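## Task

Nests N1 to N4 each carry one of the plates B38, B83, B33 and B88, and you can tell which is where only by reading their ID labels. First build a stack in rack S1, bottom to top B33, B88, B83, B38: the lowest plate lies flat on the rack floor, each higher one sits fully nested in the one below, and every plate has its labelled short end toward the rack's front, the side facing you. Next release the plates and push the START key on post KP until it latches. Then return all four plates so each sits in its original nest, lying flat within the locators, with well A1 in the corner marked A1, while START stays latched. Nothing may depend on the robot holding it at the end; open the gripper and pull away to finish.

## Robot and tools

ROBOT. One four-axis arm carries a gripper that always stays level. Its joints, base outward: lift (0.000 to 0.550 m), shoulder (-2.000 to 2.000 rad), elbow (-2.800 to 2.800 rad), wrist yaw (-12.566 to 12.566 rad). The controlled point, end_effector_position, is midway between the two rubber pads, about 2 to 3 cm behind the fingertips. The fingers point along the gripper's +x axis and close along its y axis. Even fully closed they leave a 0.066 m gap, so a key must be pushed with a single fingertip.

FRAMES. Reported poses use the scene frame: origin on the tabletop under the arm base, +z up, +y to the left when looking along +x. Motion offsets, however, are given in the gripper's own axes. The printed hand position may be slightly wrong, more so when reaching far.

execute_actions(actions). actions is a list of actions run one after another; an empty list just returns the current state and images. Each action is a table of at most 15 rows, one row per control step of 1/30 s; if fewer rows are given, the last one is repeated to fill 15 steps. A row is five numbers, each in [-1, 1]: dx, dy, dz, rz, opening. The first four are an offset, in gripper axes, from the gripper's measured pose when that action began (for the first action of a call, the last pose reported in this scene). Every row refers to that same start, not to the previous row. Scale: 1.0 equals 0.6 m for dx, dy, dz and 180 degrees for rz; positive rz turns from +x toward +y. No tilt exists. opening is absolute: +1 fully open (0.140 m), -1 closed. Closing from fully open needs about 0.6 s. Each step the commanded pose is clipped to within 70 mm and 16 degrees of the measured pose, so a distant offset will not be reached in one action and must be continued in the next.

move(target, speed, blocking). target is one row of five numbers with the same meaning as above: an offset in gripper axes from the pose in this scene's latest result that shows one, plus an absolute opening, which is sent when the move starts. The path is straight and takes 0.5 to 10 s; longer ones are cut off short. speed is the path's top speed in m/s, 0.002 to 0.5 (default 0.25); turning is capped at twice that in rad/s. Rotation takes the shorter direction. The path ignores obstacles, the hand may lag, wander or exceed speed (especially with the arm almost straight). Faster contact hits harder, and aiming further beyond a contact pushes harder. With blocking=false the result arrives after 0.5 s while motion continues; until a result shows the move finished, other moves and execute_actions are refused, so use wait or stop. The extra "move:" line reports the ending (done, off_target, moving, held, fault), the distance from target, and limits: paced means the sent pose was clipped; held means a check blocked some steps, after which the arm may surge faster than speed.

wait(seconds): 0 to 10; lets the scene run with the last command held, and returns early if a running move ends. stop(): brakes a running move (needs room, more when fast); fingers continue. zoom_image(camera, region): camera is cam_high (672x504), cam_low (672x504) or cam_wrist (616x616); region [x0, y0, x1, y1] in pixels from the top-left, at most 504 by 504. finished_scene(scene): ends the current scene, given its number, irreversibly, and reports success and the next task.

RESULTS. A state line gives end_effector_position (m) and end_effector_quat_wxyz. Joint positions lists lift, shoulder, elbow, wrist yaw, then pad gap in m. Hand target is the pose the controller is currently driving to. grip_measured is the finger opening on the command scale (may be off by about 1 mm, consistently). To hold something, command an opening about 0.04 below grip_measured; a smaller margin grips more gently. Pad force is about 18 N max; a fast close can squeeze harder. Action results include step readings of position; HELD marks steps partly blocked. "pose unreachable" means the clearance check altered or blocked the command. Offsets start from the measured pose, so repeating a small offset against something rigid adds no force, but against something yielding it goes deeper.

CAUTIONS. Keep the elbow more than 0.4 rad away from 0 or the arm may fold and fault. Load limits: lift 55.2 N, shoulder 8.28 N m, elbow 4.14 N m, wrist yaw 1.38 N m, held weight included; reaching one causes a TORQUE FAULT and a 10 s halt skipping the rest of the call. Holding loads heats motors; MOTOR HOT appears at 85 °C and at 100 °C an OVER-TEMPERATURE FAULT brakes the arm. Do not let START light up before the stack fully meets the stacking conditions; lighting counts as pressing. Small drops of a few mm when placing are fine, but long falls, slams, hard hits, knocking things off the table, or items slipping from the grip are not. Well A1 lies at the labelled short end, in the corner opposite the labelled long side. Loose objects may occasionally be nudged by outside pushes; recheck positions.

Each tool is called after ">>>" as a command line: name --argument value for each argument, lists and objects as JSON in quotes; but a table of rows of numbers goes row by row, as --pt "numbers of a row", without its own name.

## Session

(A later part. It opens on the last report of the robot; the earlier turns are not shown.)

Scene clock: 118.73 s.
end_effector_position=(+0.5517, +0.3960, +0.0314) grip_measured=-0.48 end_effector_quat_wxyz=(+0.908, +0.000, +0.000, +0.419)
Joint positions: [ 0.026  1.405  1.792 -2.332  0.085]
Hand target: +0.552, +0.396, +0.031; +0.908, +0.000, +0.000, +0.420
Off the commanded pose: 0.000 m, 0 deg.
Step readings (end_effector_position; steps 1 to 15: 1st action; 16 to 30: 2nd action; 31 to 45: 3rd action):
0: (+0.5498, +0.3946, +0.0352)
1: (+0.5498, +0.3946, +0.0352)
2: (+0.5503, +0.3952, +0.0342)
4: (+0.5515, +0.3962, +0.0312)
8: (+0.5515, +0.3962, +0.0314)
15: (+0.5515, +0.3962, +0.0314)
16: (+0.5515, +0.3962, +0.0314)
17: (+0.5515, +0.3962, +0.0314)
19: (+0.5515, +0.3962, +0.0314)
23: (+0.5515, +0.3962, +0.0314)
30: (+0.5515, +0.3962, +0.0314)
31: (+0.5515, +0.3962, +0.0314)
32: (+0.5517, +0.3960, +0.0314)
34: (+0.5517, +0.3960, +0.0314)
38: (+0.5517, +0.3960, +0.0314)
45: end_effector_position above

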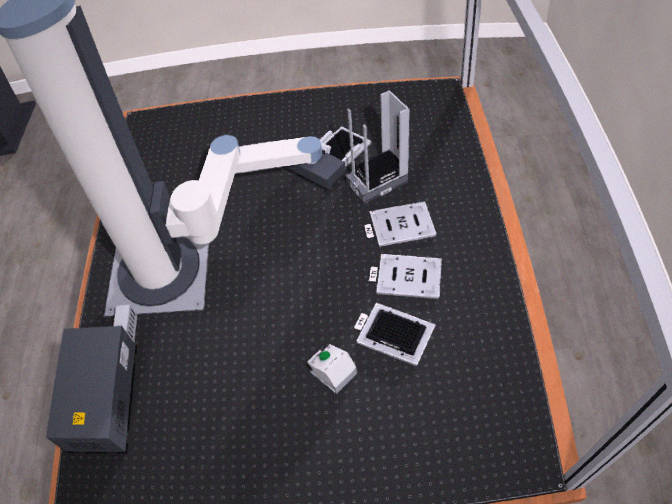

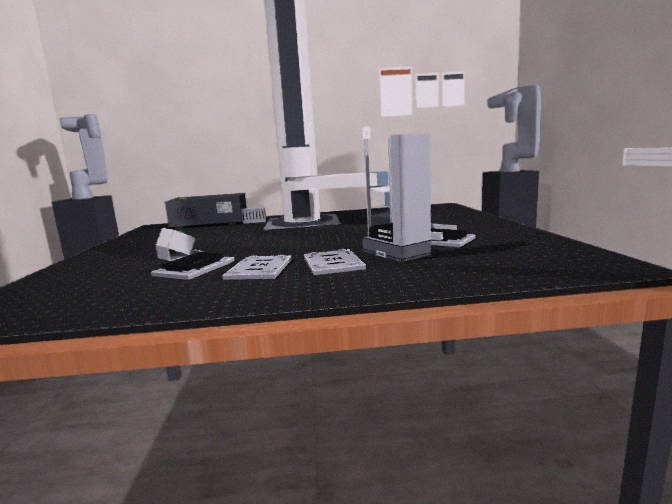

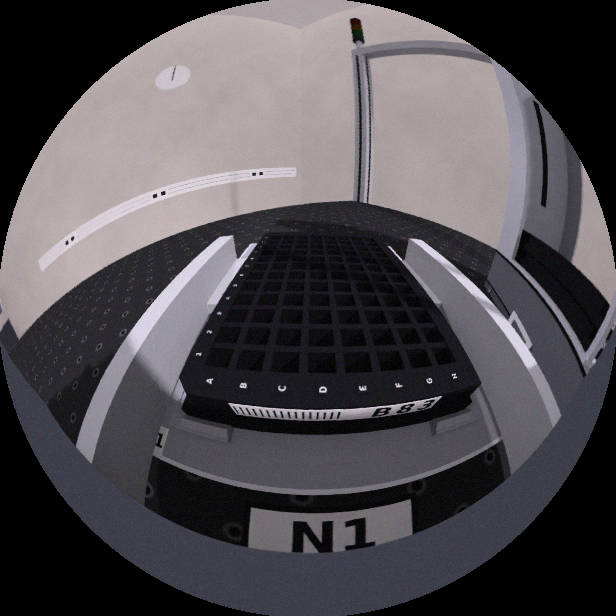

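>>> move --target '[0,0.0003,-0.36,0,-0.52]' --speed 0.2

>>> move --target '[0,0,-0.007,0,-0.52]' --speed 0.006

>>> execute_actions --actions '[[[0,0,0,0,0]]]'

>>> move --target '[-0.26,0,0,0,0]'

>>> move --target '[-0.175,-0.744,-0.0535,-0.3215,0]' --speed 0.3

Scene clock: 136.30 s.
end_effector_position=(+0.6628, +0.2476, +0.0919) grip_measured=-0.48 end_effector_quat_wxyz=(+0.968, +0.000, +0.000, +0.253)
Joint positions: [ 0.087  1.068  1.795 -2.351  0.085]
Hand target: +0.663, +0.248, +0.092; +0.968, +0.000, +0.000, +0.253
Off the commanded pose: 0.000 m, 0 deg.
move: done

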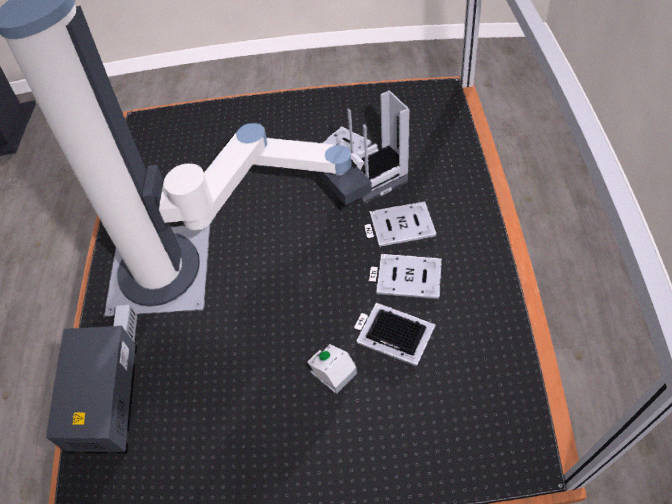

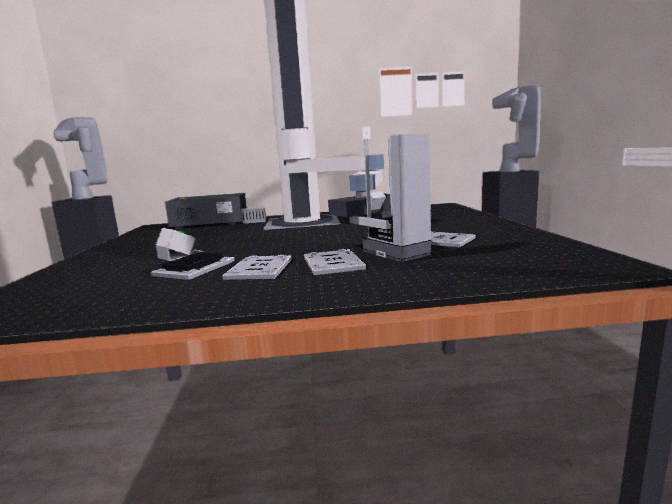

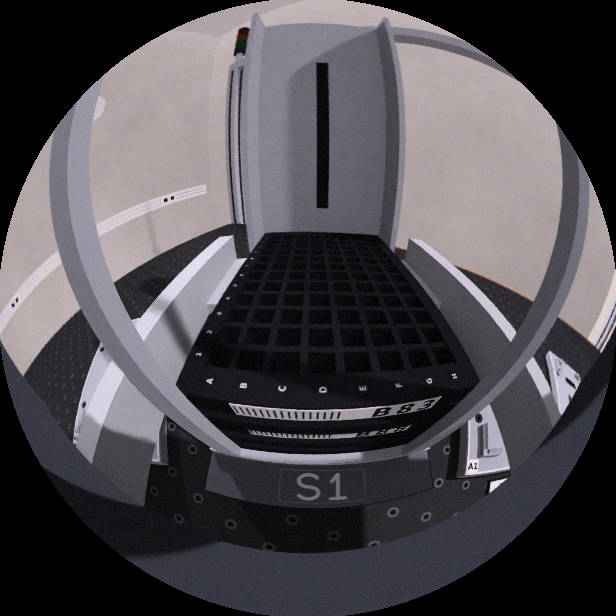

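Scene clock: 137.23 s.
end_effector_position=(+0.6628, +0.2476, +0.0877) grip_measured=-0.48 end_effector_quat_wxyz=(+0.968, +0.000, +0.000, +0.253)
Joint positions: [ 0.083  1.068  1.795 -2.351  0.085]
Hand target: +0.663, +0.248, +0.088; +0.968, +0.000, +0.000, +0.253
Off the commanded pose: 0.000 m, 0 deg.
move: done

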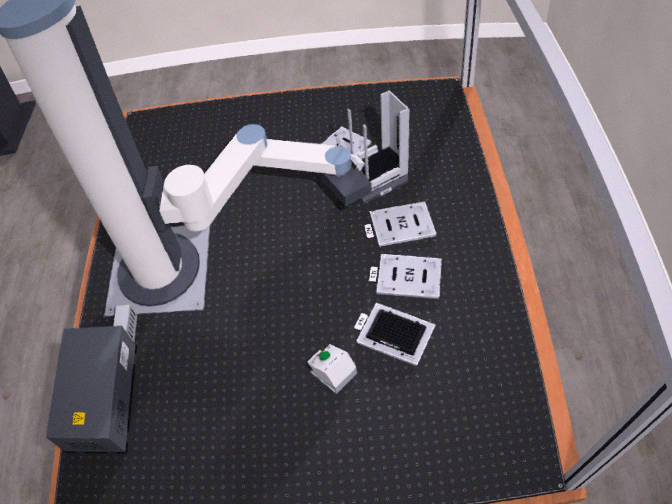

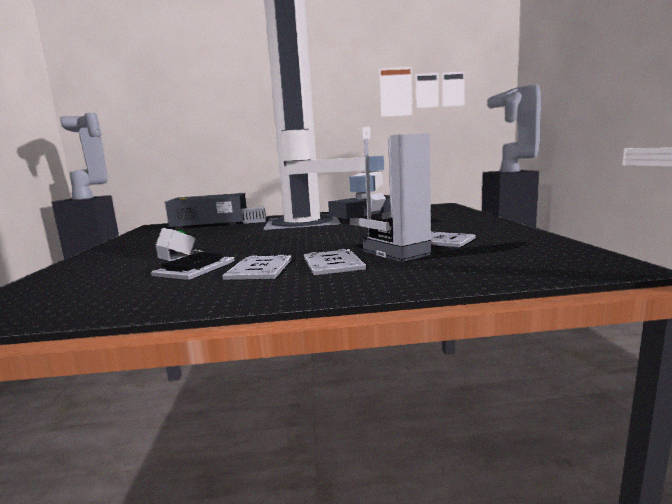

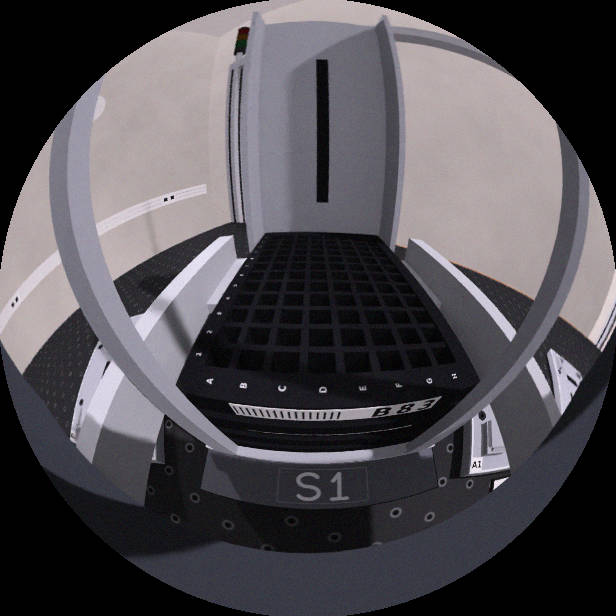

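Scene clock: 137.73 s.
end_effector_position=(+0.6628, +0.2476, +0.0877) grip_measured=+0.00 end_effector_quat_wxyz=(+0.968, +0.000, +0.000, +0.253)
Joint positions: [ 0.083  1.068  1.795 -2.351  0.103]
Hand target: +0.663, +0.248, +0.088; +0.968, +0.000, +0.000, +0.253
Off the commanded pose: 0.000 m, 0 deg.
Step readings (end_effector_position):
0: (+0.6628, +0.2476, +0.0877)
1: (+0.6628, +0.2476, +0.0877)
2: (+0.6628, +0.2476, +0.0877)
4: (+0.6628, +0.2476, +0.0877)
8: (+0.6628, +0.2476, +0.0877)
15: end_effector_position above

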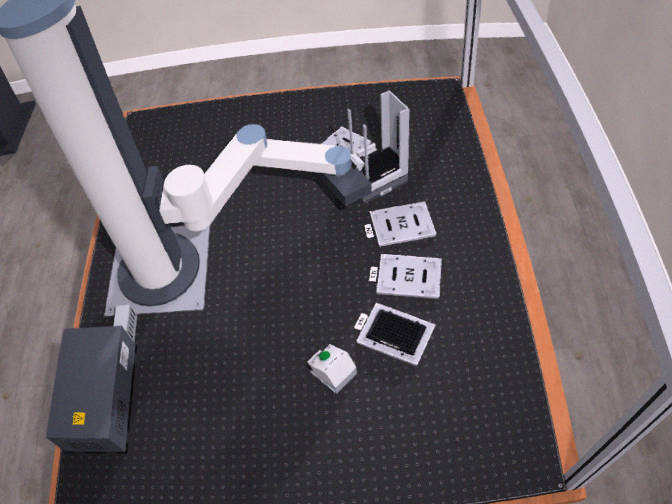

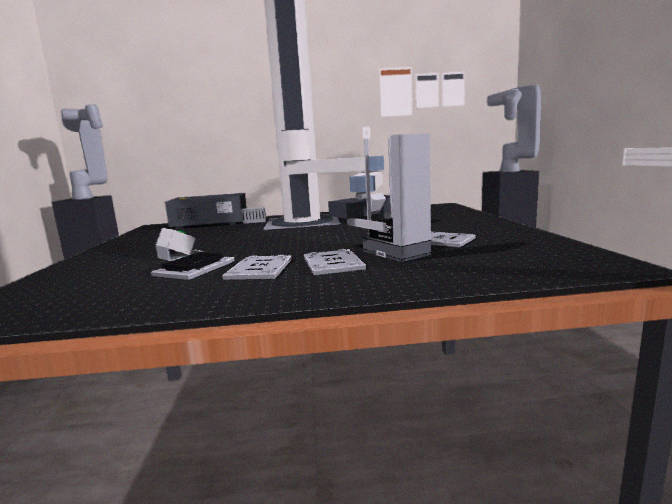

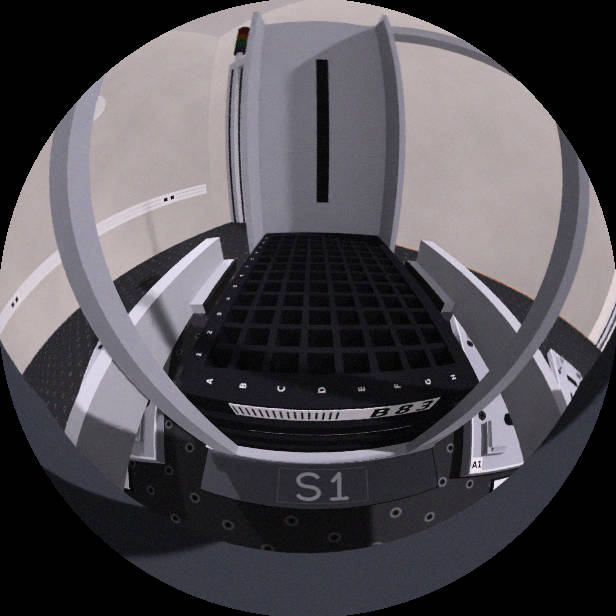

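Scene clock: 138.77 s.
end_effector_position=(+0.5267, +0.1713, +0.0877) grip_measured=+0.00 end_effector_quat_wxyz=(+0.968, +0.000, +0.000, +0.252)
Joint positions: [ 0.083  1.353  0.999 -1.841  0.103]
Hand target: +0.527, +0.171, +0.088; +0.968, +0.000, +0.000, +0.253
Off the commanded pose: 0.000 m, 0 deg.
move: done

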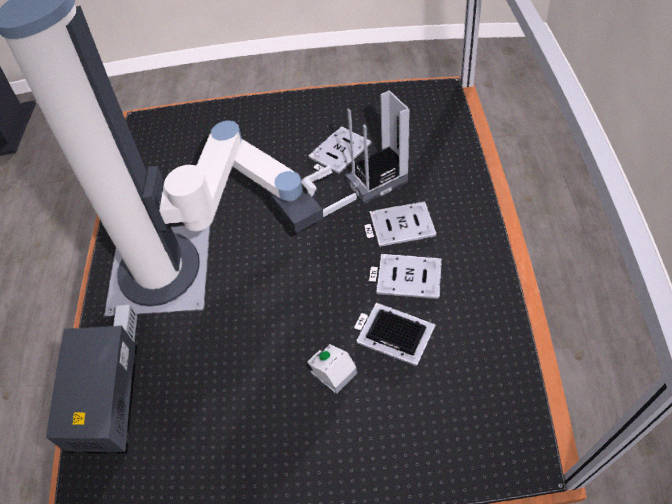

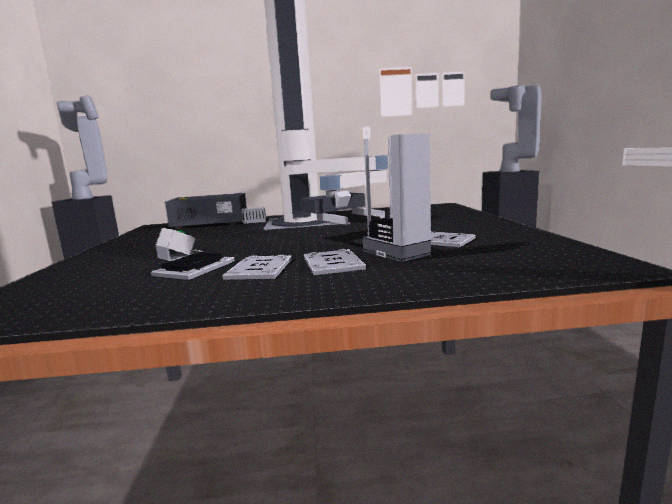

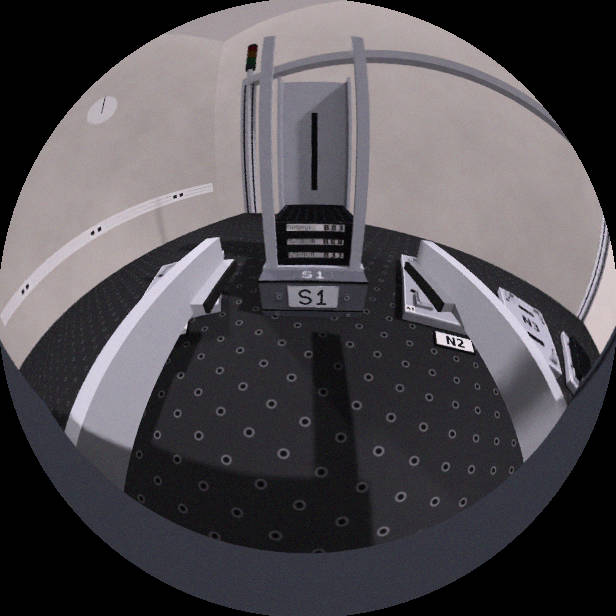

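Scene clock: 140.93 s.
end_effector_position=(+0.6530, -0.2696, +0.0556) grip_measured=+0.00 end_effector_quat_wxyz=(+0.969, +0.000, +0.000, -0.247)
Joint positions: [ 0.051  0.089  1.805 -2.394  0.103]
Hand target: +0.653, -0.270, +0.056; +0.969, +0.000, +0.000, -0.247
Off the commanded pose: 0.000 m, 0 deg.
move: done

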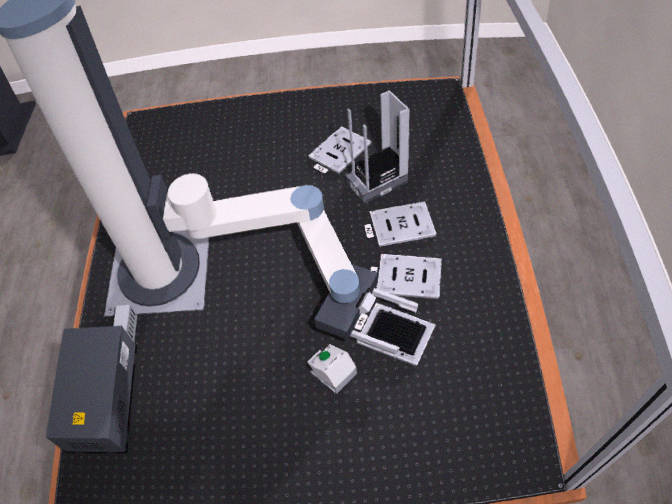

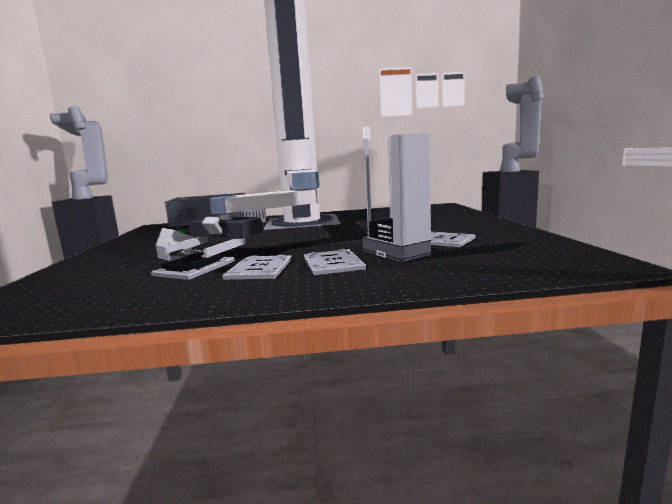

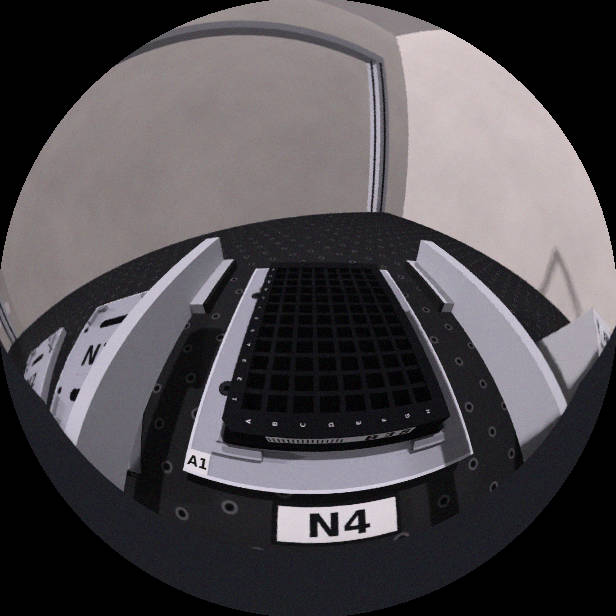

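>>> move --target '[-0.001,-0.0048,-0.0403,0.007,0]' --speed 0.04

Scene clock: 144.97 s.
end_effector_position=(+0.6511, -0.2719, +0.0314) grip_measured=+0.00 end_effector_quat_wxyz=(+0.972, +0.000, +0.000, -0.237)
Joint positions: [ 0.026  0.076  1.802 -2.356  0.103]
Hand target: +0.651, -0.272, +0.031; +0.972, +0.000, +0.000, -0.236
Off the commanded pose: 0.000 m, 0 deg.
move: done

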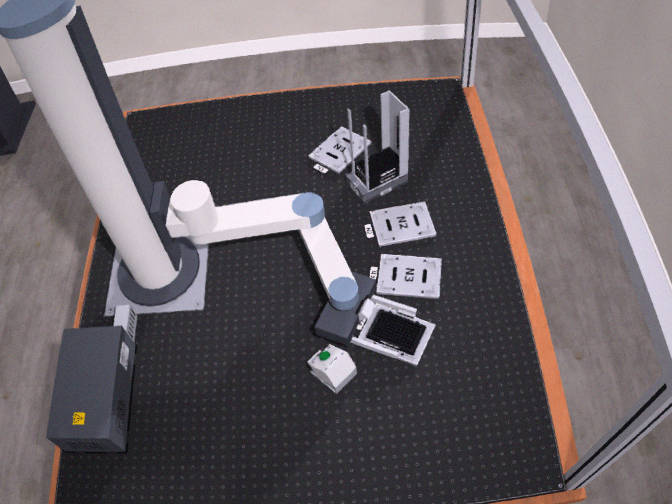

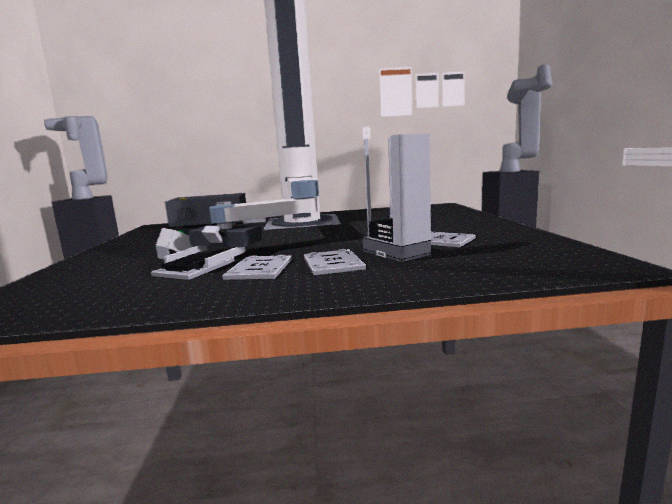

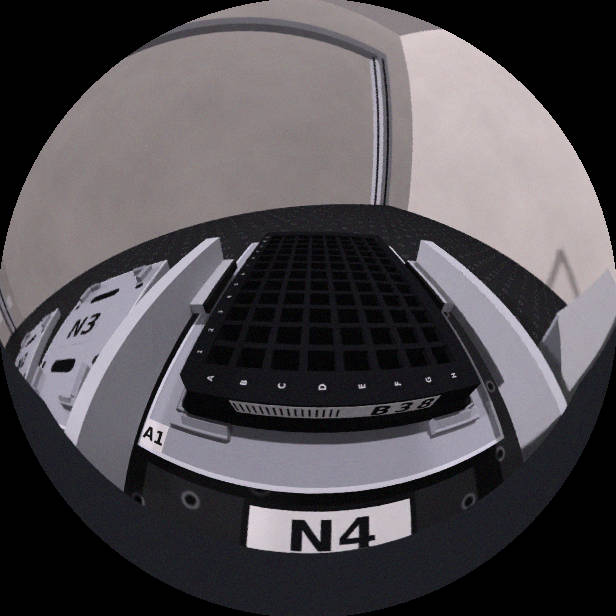

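>>> execute_actions --actions '[[[0.0008,0,0,-0.0013,-0.4]],[[0,0,0,0,-0.52]]]'

>>> move --target '[0,0,0.48,0,-0.52]' --speed 0.3

>>> move --target '[-0.3847,0.7761,-0.006,0.316,-0.52]' --speed 0.3

Scene clock: 151.00 s.
end_effector_position=(+0.6514, -0.2723, +0.0314) grip_measured=-0.47 end_effector_quat_wxyz=(+0.971, +0.000, +0.000, -0.239)
Joint positions: [ 0.026  0.076  1.805 -2.364  0.085]
Hand target: +0.652, -0.272, +0.031; +0.971, +0.000, +0.000, -0.238
Off the commanded pose: 0.000 m, 0 deg.
Step readings (end_effector_position; steps 1 to 15: 1st action; 16 to 30: 2nd action):
0: (+0.6511, -0.2719, +0.0314)
1: (+0.6511, -0.2719, +0.0314)
2: (+0.6514, -0.2722, +0.0314)
4: (+0.6516, -0.2721, +0.0314)
8: (+0.6516, -0.2721, +0.0314)
15: (+0.6516, -0.2721, +0.0314)
16: (+0.6516, -0.2721, +0.0314)
17: (+0.6514, -0.2723, +0.0314)
19: (+0.6514, -0.2723, +0.0314)
23: (+0.6514, -0.2723, +0.0314)
30: end_effector_position above

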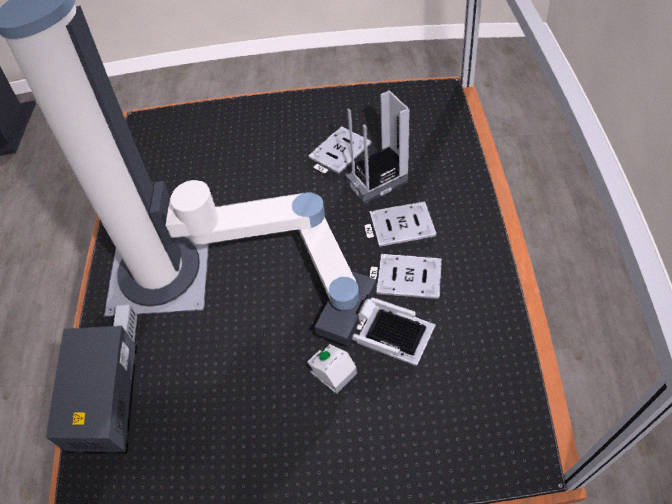

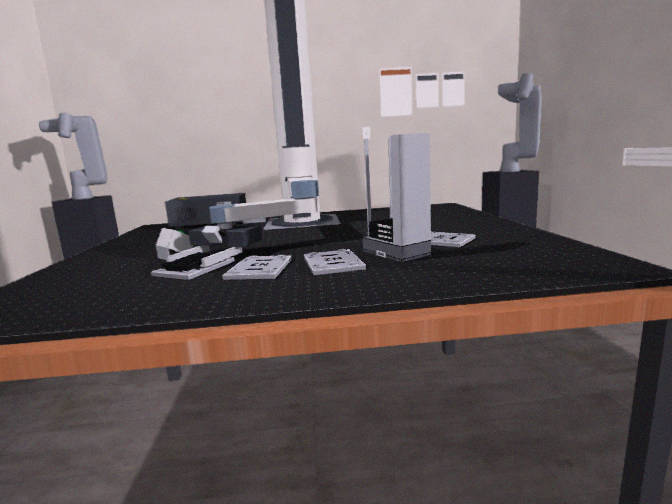

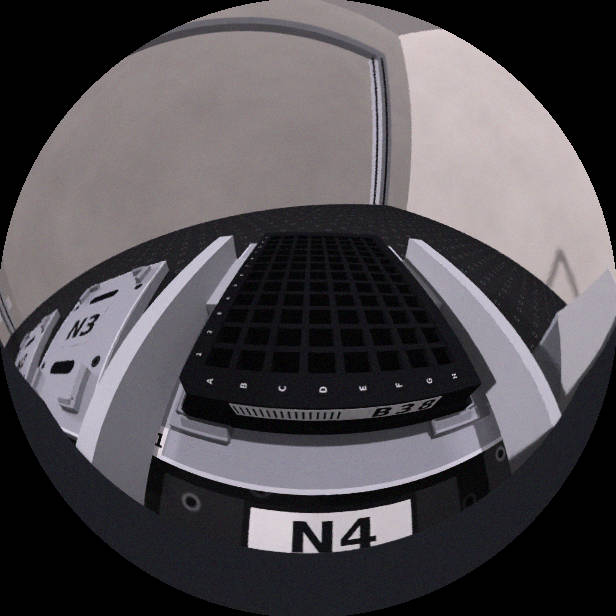

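Scene clock: 152.43 s.
end_effector_position=(+0.6515, -0.2723, +0.3194) grip_measured=-0.47 end_effector_quat_wxyz=(+0.971, +0.000, +0.000, -0.239)
Joint positions: [ 0.314  0.076  1.805 -2.364  0.085]
Hand target: +0.651, -0.272, +0.319; +0.971, +0.000, +0.000, -0.239
Off the commanded pose: 0.000 m, 0 deg.
move: done

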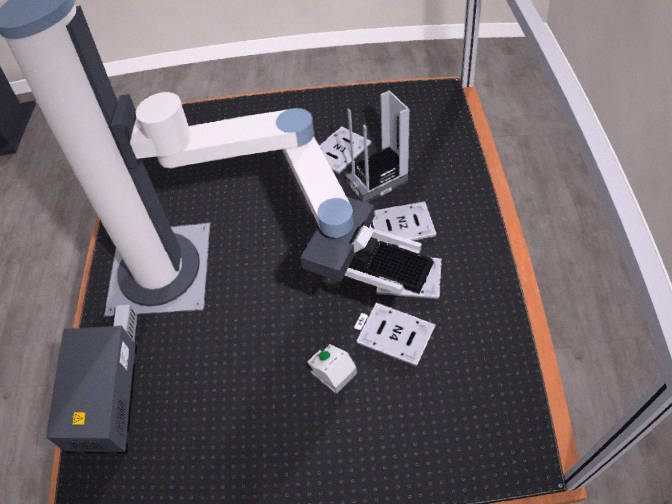

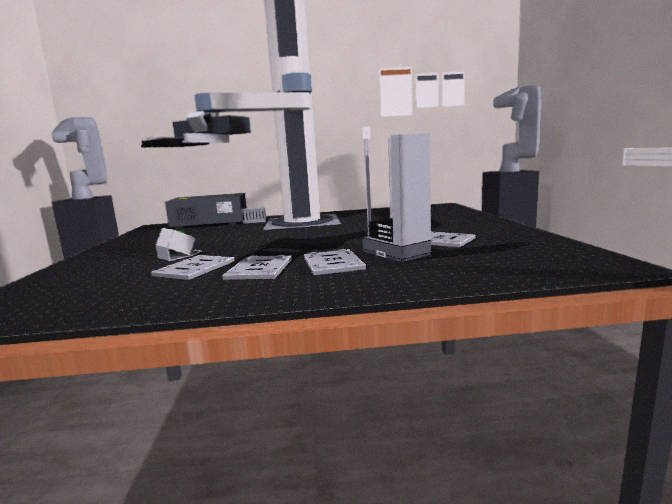

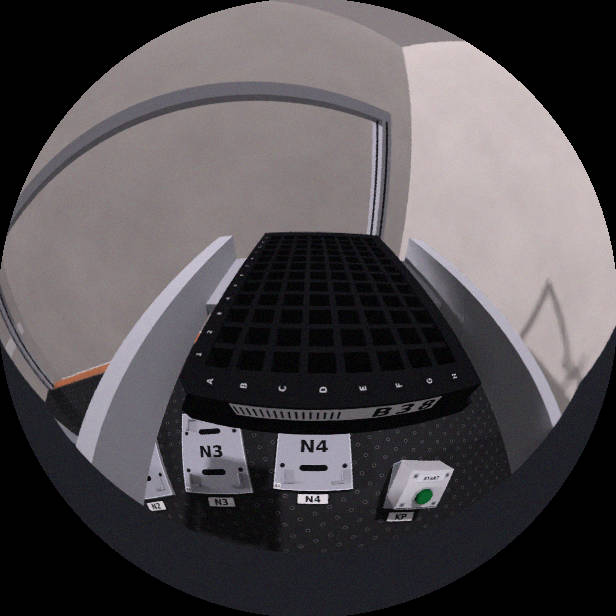

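Scene clock: 154.53 s.
end_effector_position=(+0.6633, +0.2476, +0.3158) grip_measured=-0.47 end_effector_quat_wxyz=(+0.968, +0.000, +0.000, +0.253)
Joint positions: [ 0.311  1.066  1.797 -2.352  0.085]
Hand target: +0.663, +0.247, +0.316; +0.968, +0.000, +0.000, +0.252
Off the commanded pose: 0.000 m, 0 deg.
move: done

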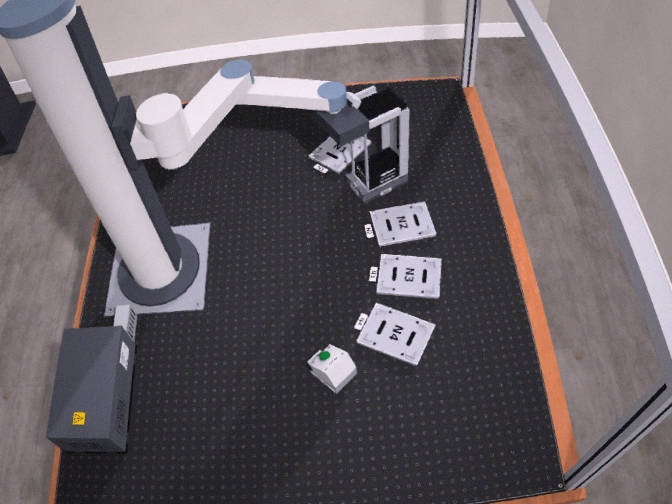

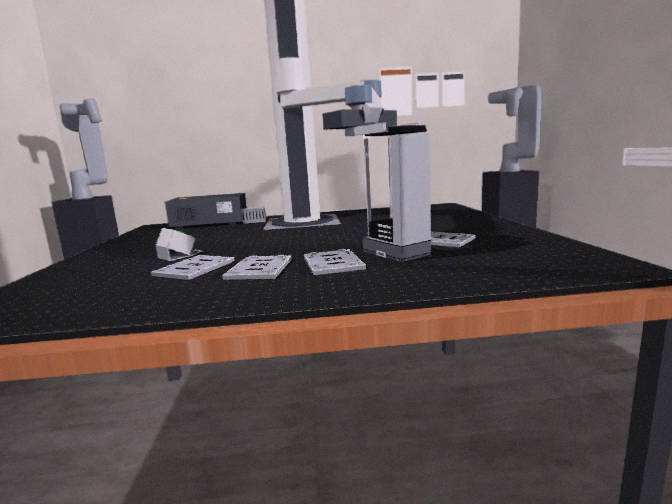

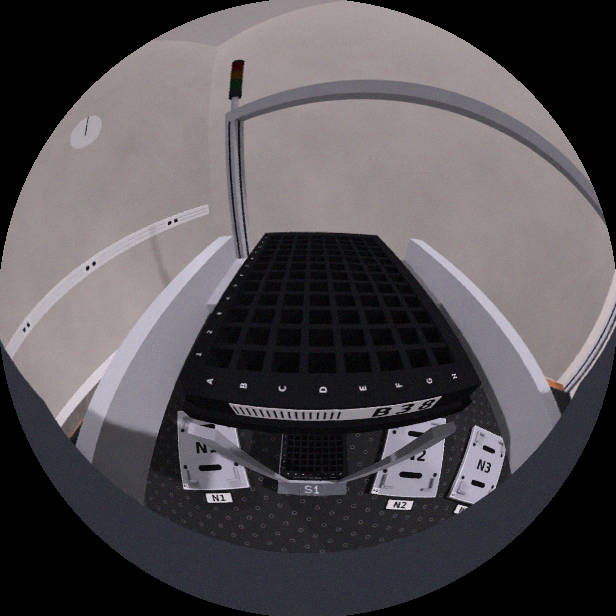

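>>> execute_actions --actions '[[[-0.0006,0.0003,-0.005,0,-0.52]]]'

>>> move --target '[0,0,-0.008,0,-0.52]' --speed 0.008

Scene clock: 157.77 s.
end_effector_position=(+0.6629, +0.2475, +0.3128) grip_measured=-0.47 end_effector_quat_wxyz=(+0.968, +0.000, +0.000, +0.253)
Joint positions: [ 0.308  1.068  1.795 -2.352  0.085]
Hand target: +0.663, +0.248, +0.313; +0.968, +0.000, +0.000, +0.253
Off the commanded pose: 0.000 m, 0 deg.
Step readings (end_effector_position):
0: (+0.6633, +0.2475, +0.3158)
1: (+0.6633, +0.2475, +0.3158)
2: (+0.6631, +0.2475, +0.3148)
4: (+0.6629, +0.2475, +0.3126)
8: (+0.6629, +0.2475, +0.3128)
15: end_effector_position above

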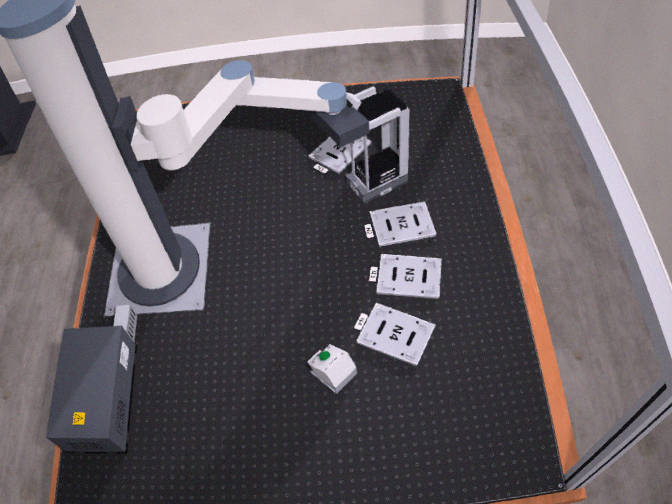

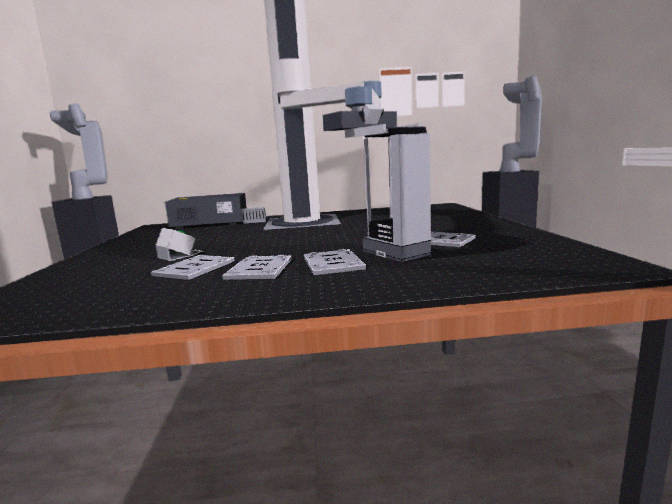

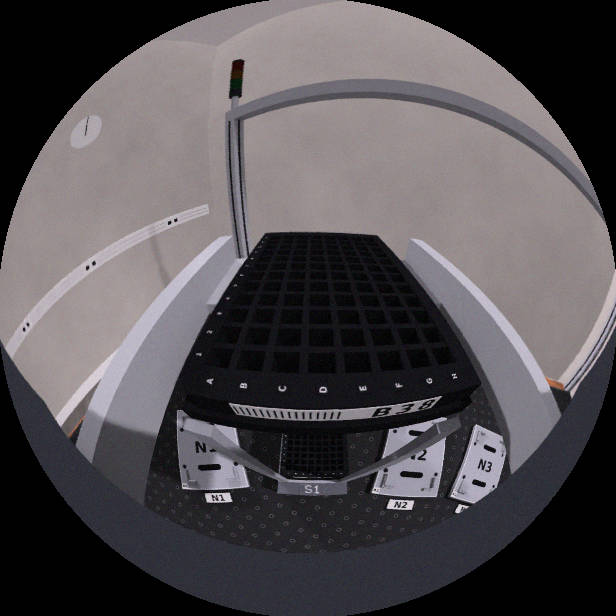

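Scene clock: 158.60 s.
end_effector_position=(+0.6629, +0.2475, +0.3080) grip_measured=-0.47 end_effector_quat_wxyz=(+0.968, +0.000, +0.000, +0.253)
Joint positions: [ 0.303  1.068  1.795 -2.352  0.085]
Hand target: +0.663, +0.248, +0.308; +0.968, +0.000, +0.000, +0.253
Off the commanded pose: 0.000 m, 0 deg.
move: done

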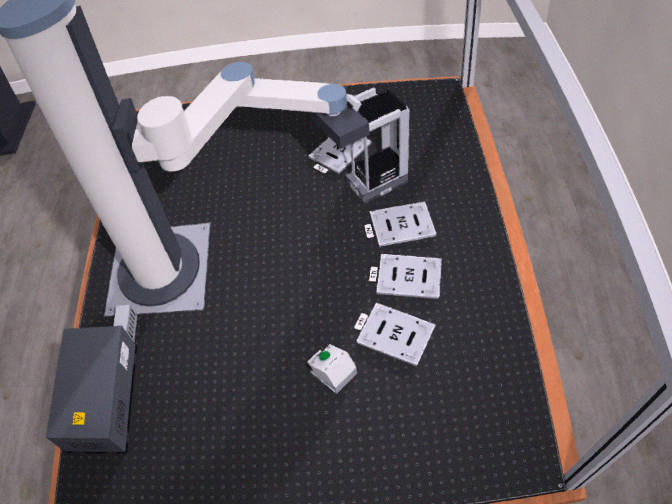

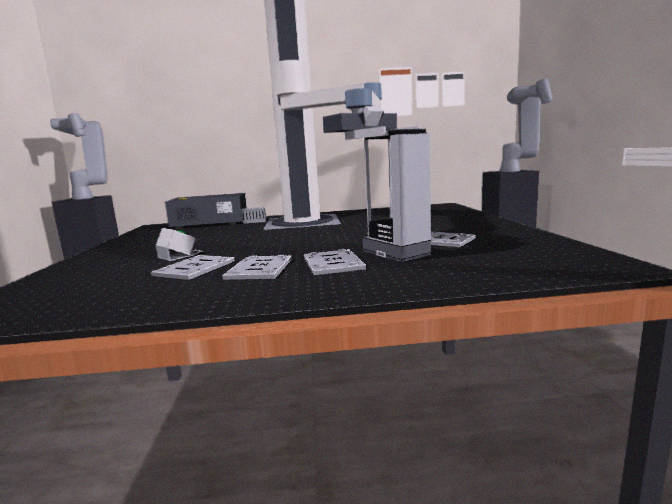

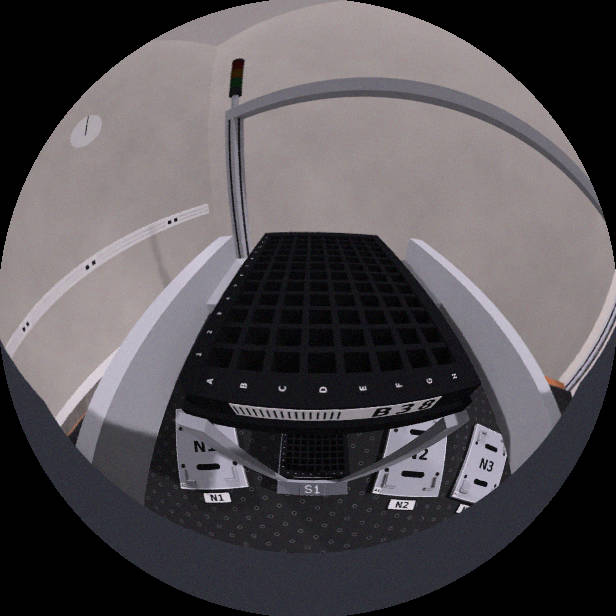

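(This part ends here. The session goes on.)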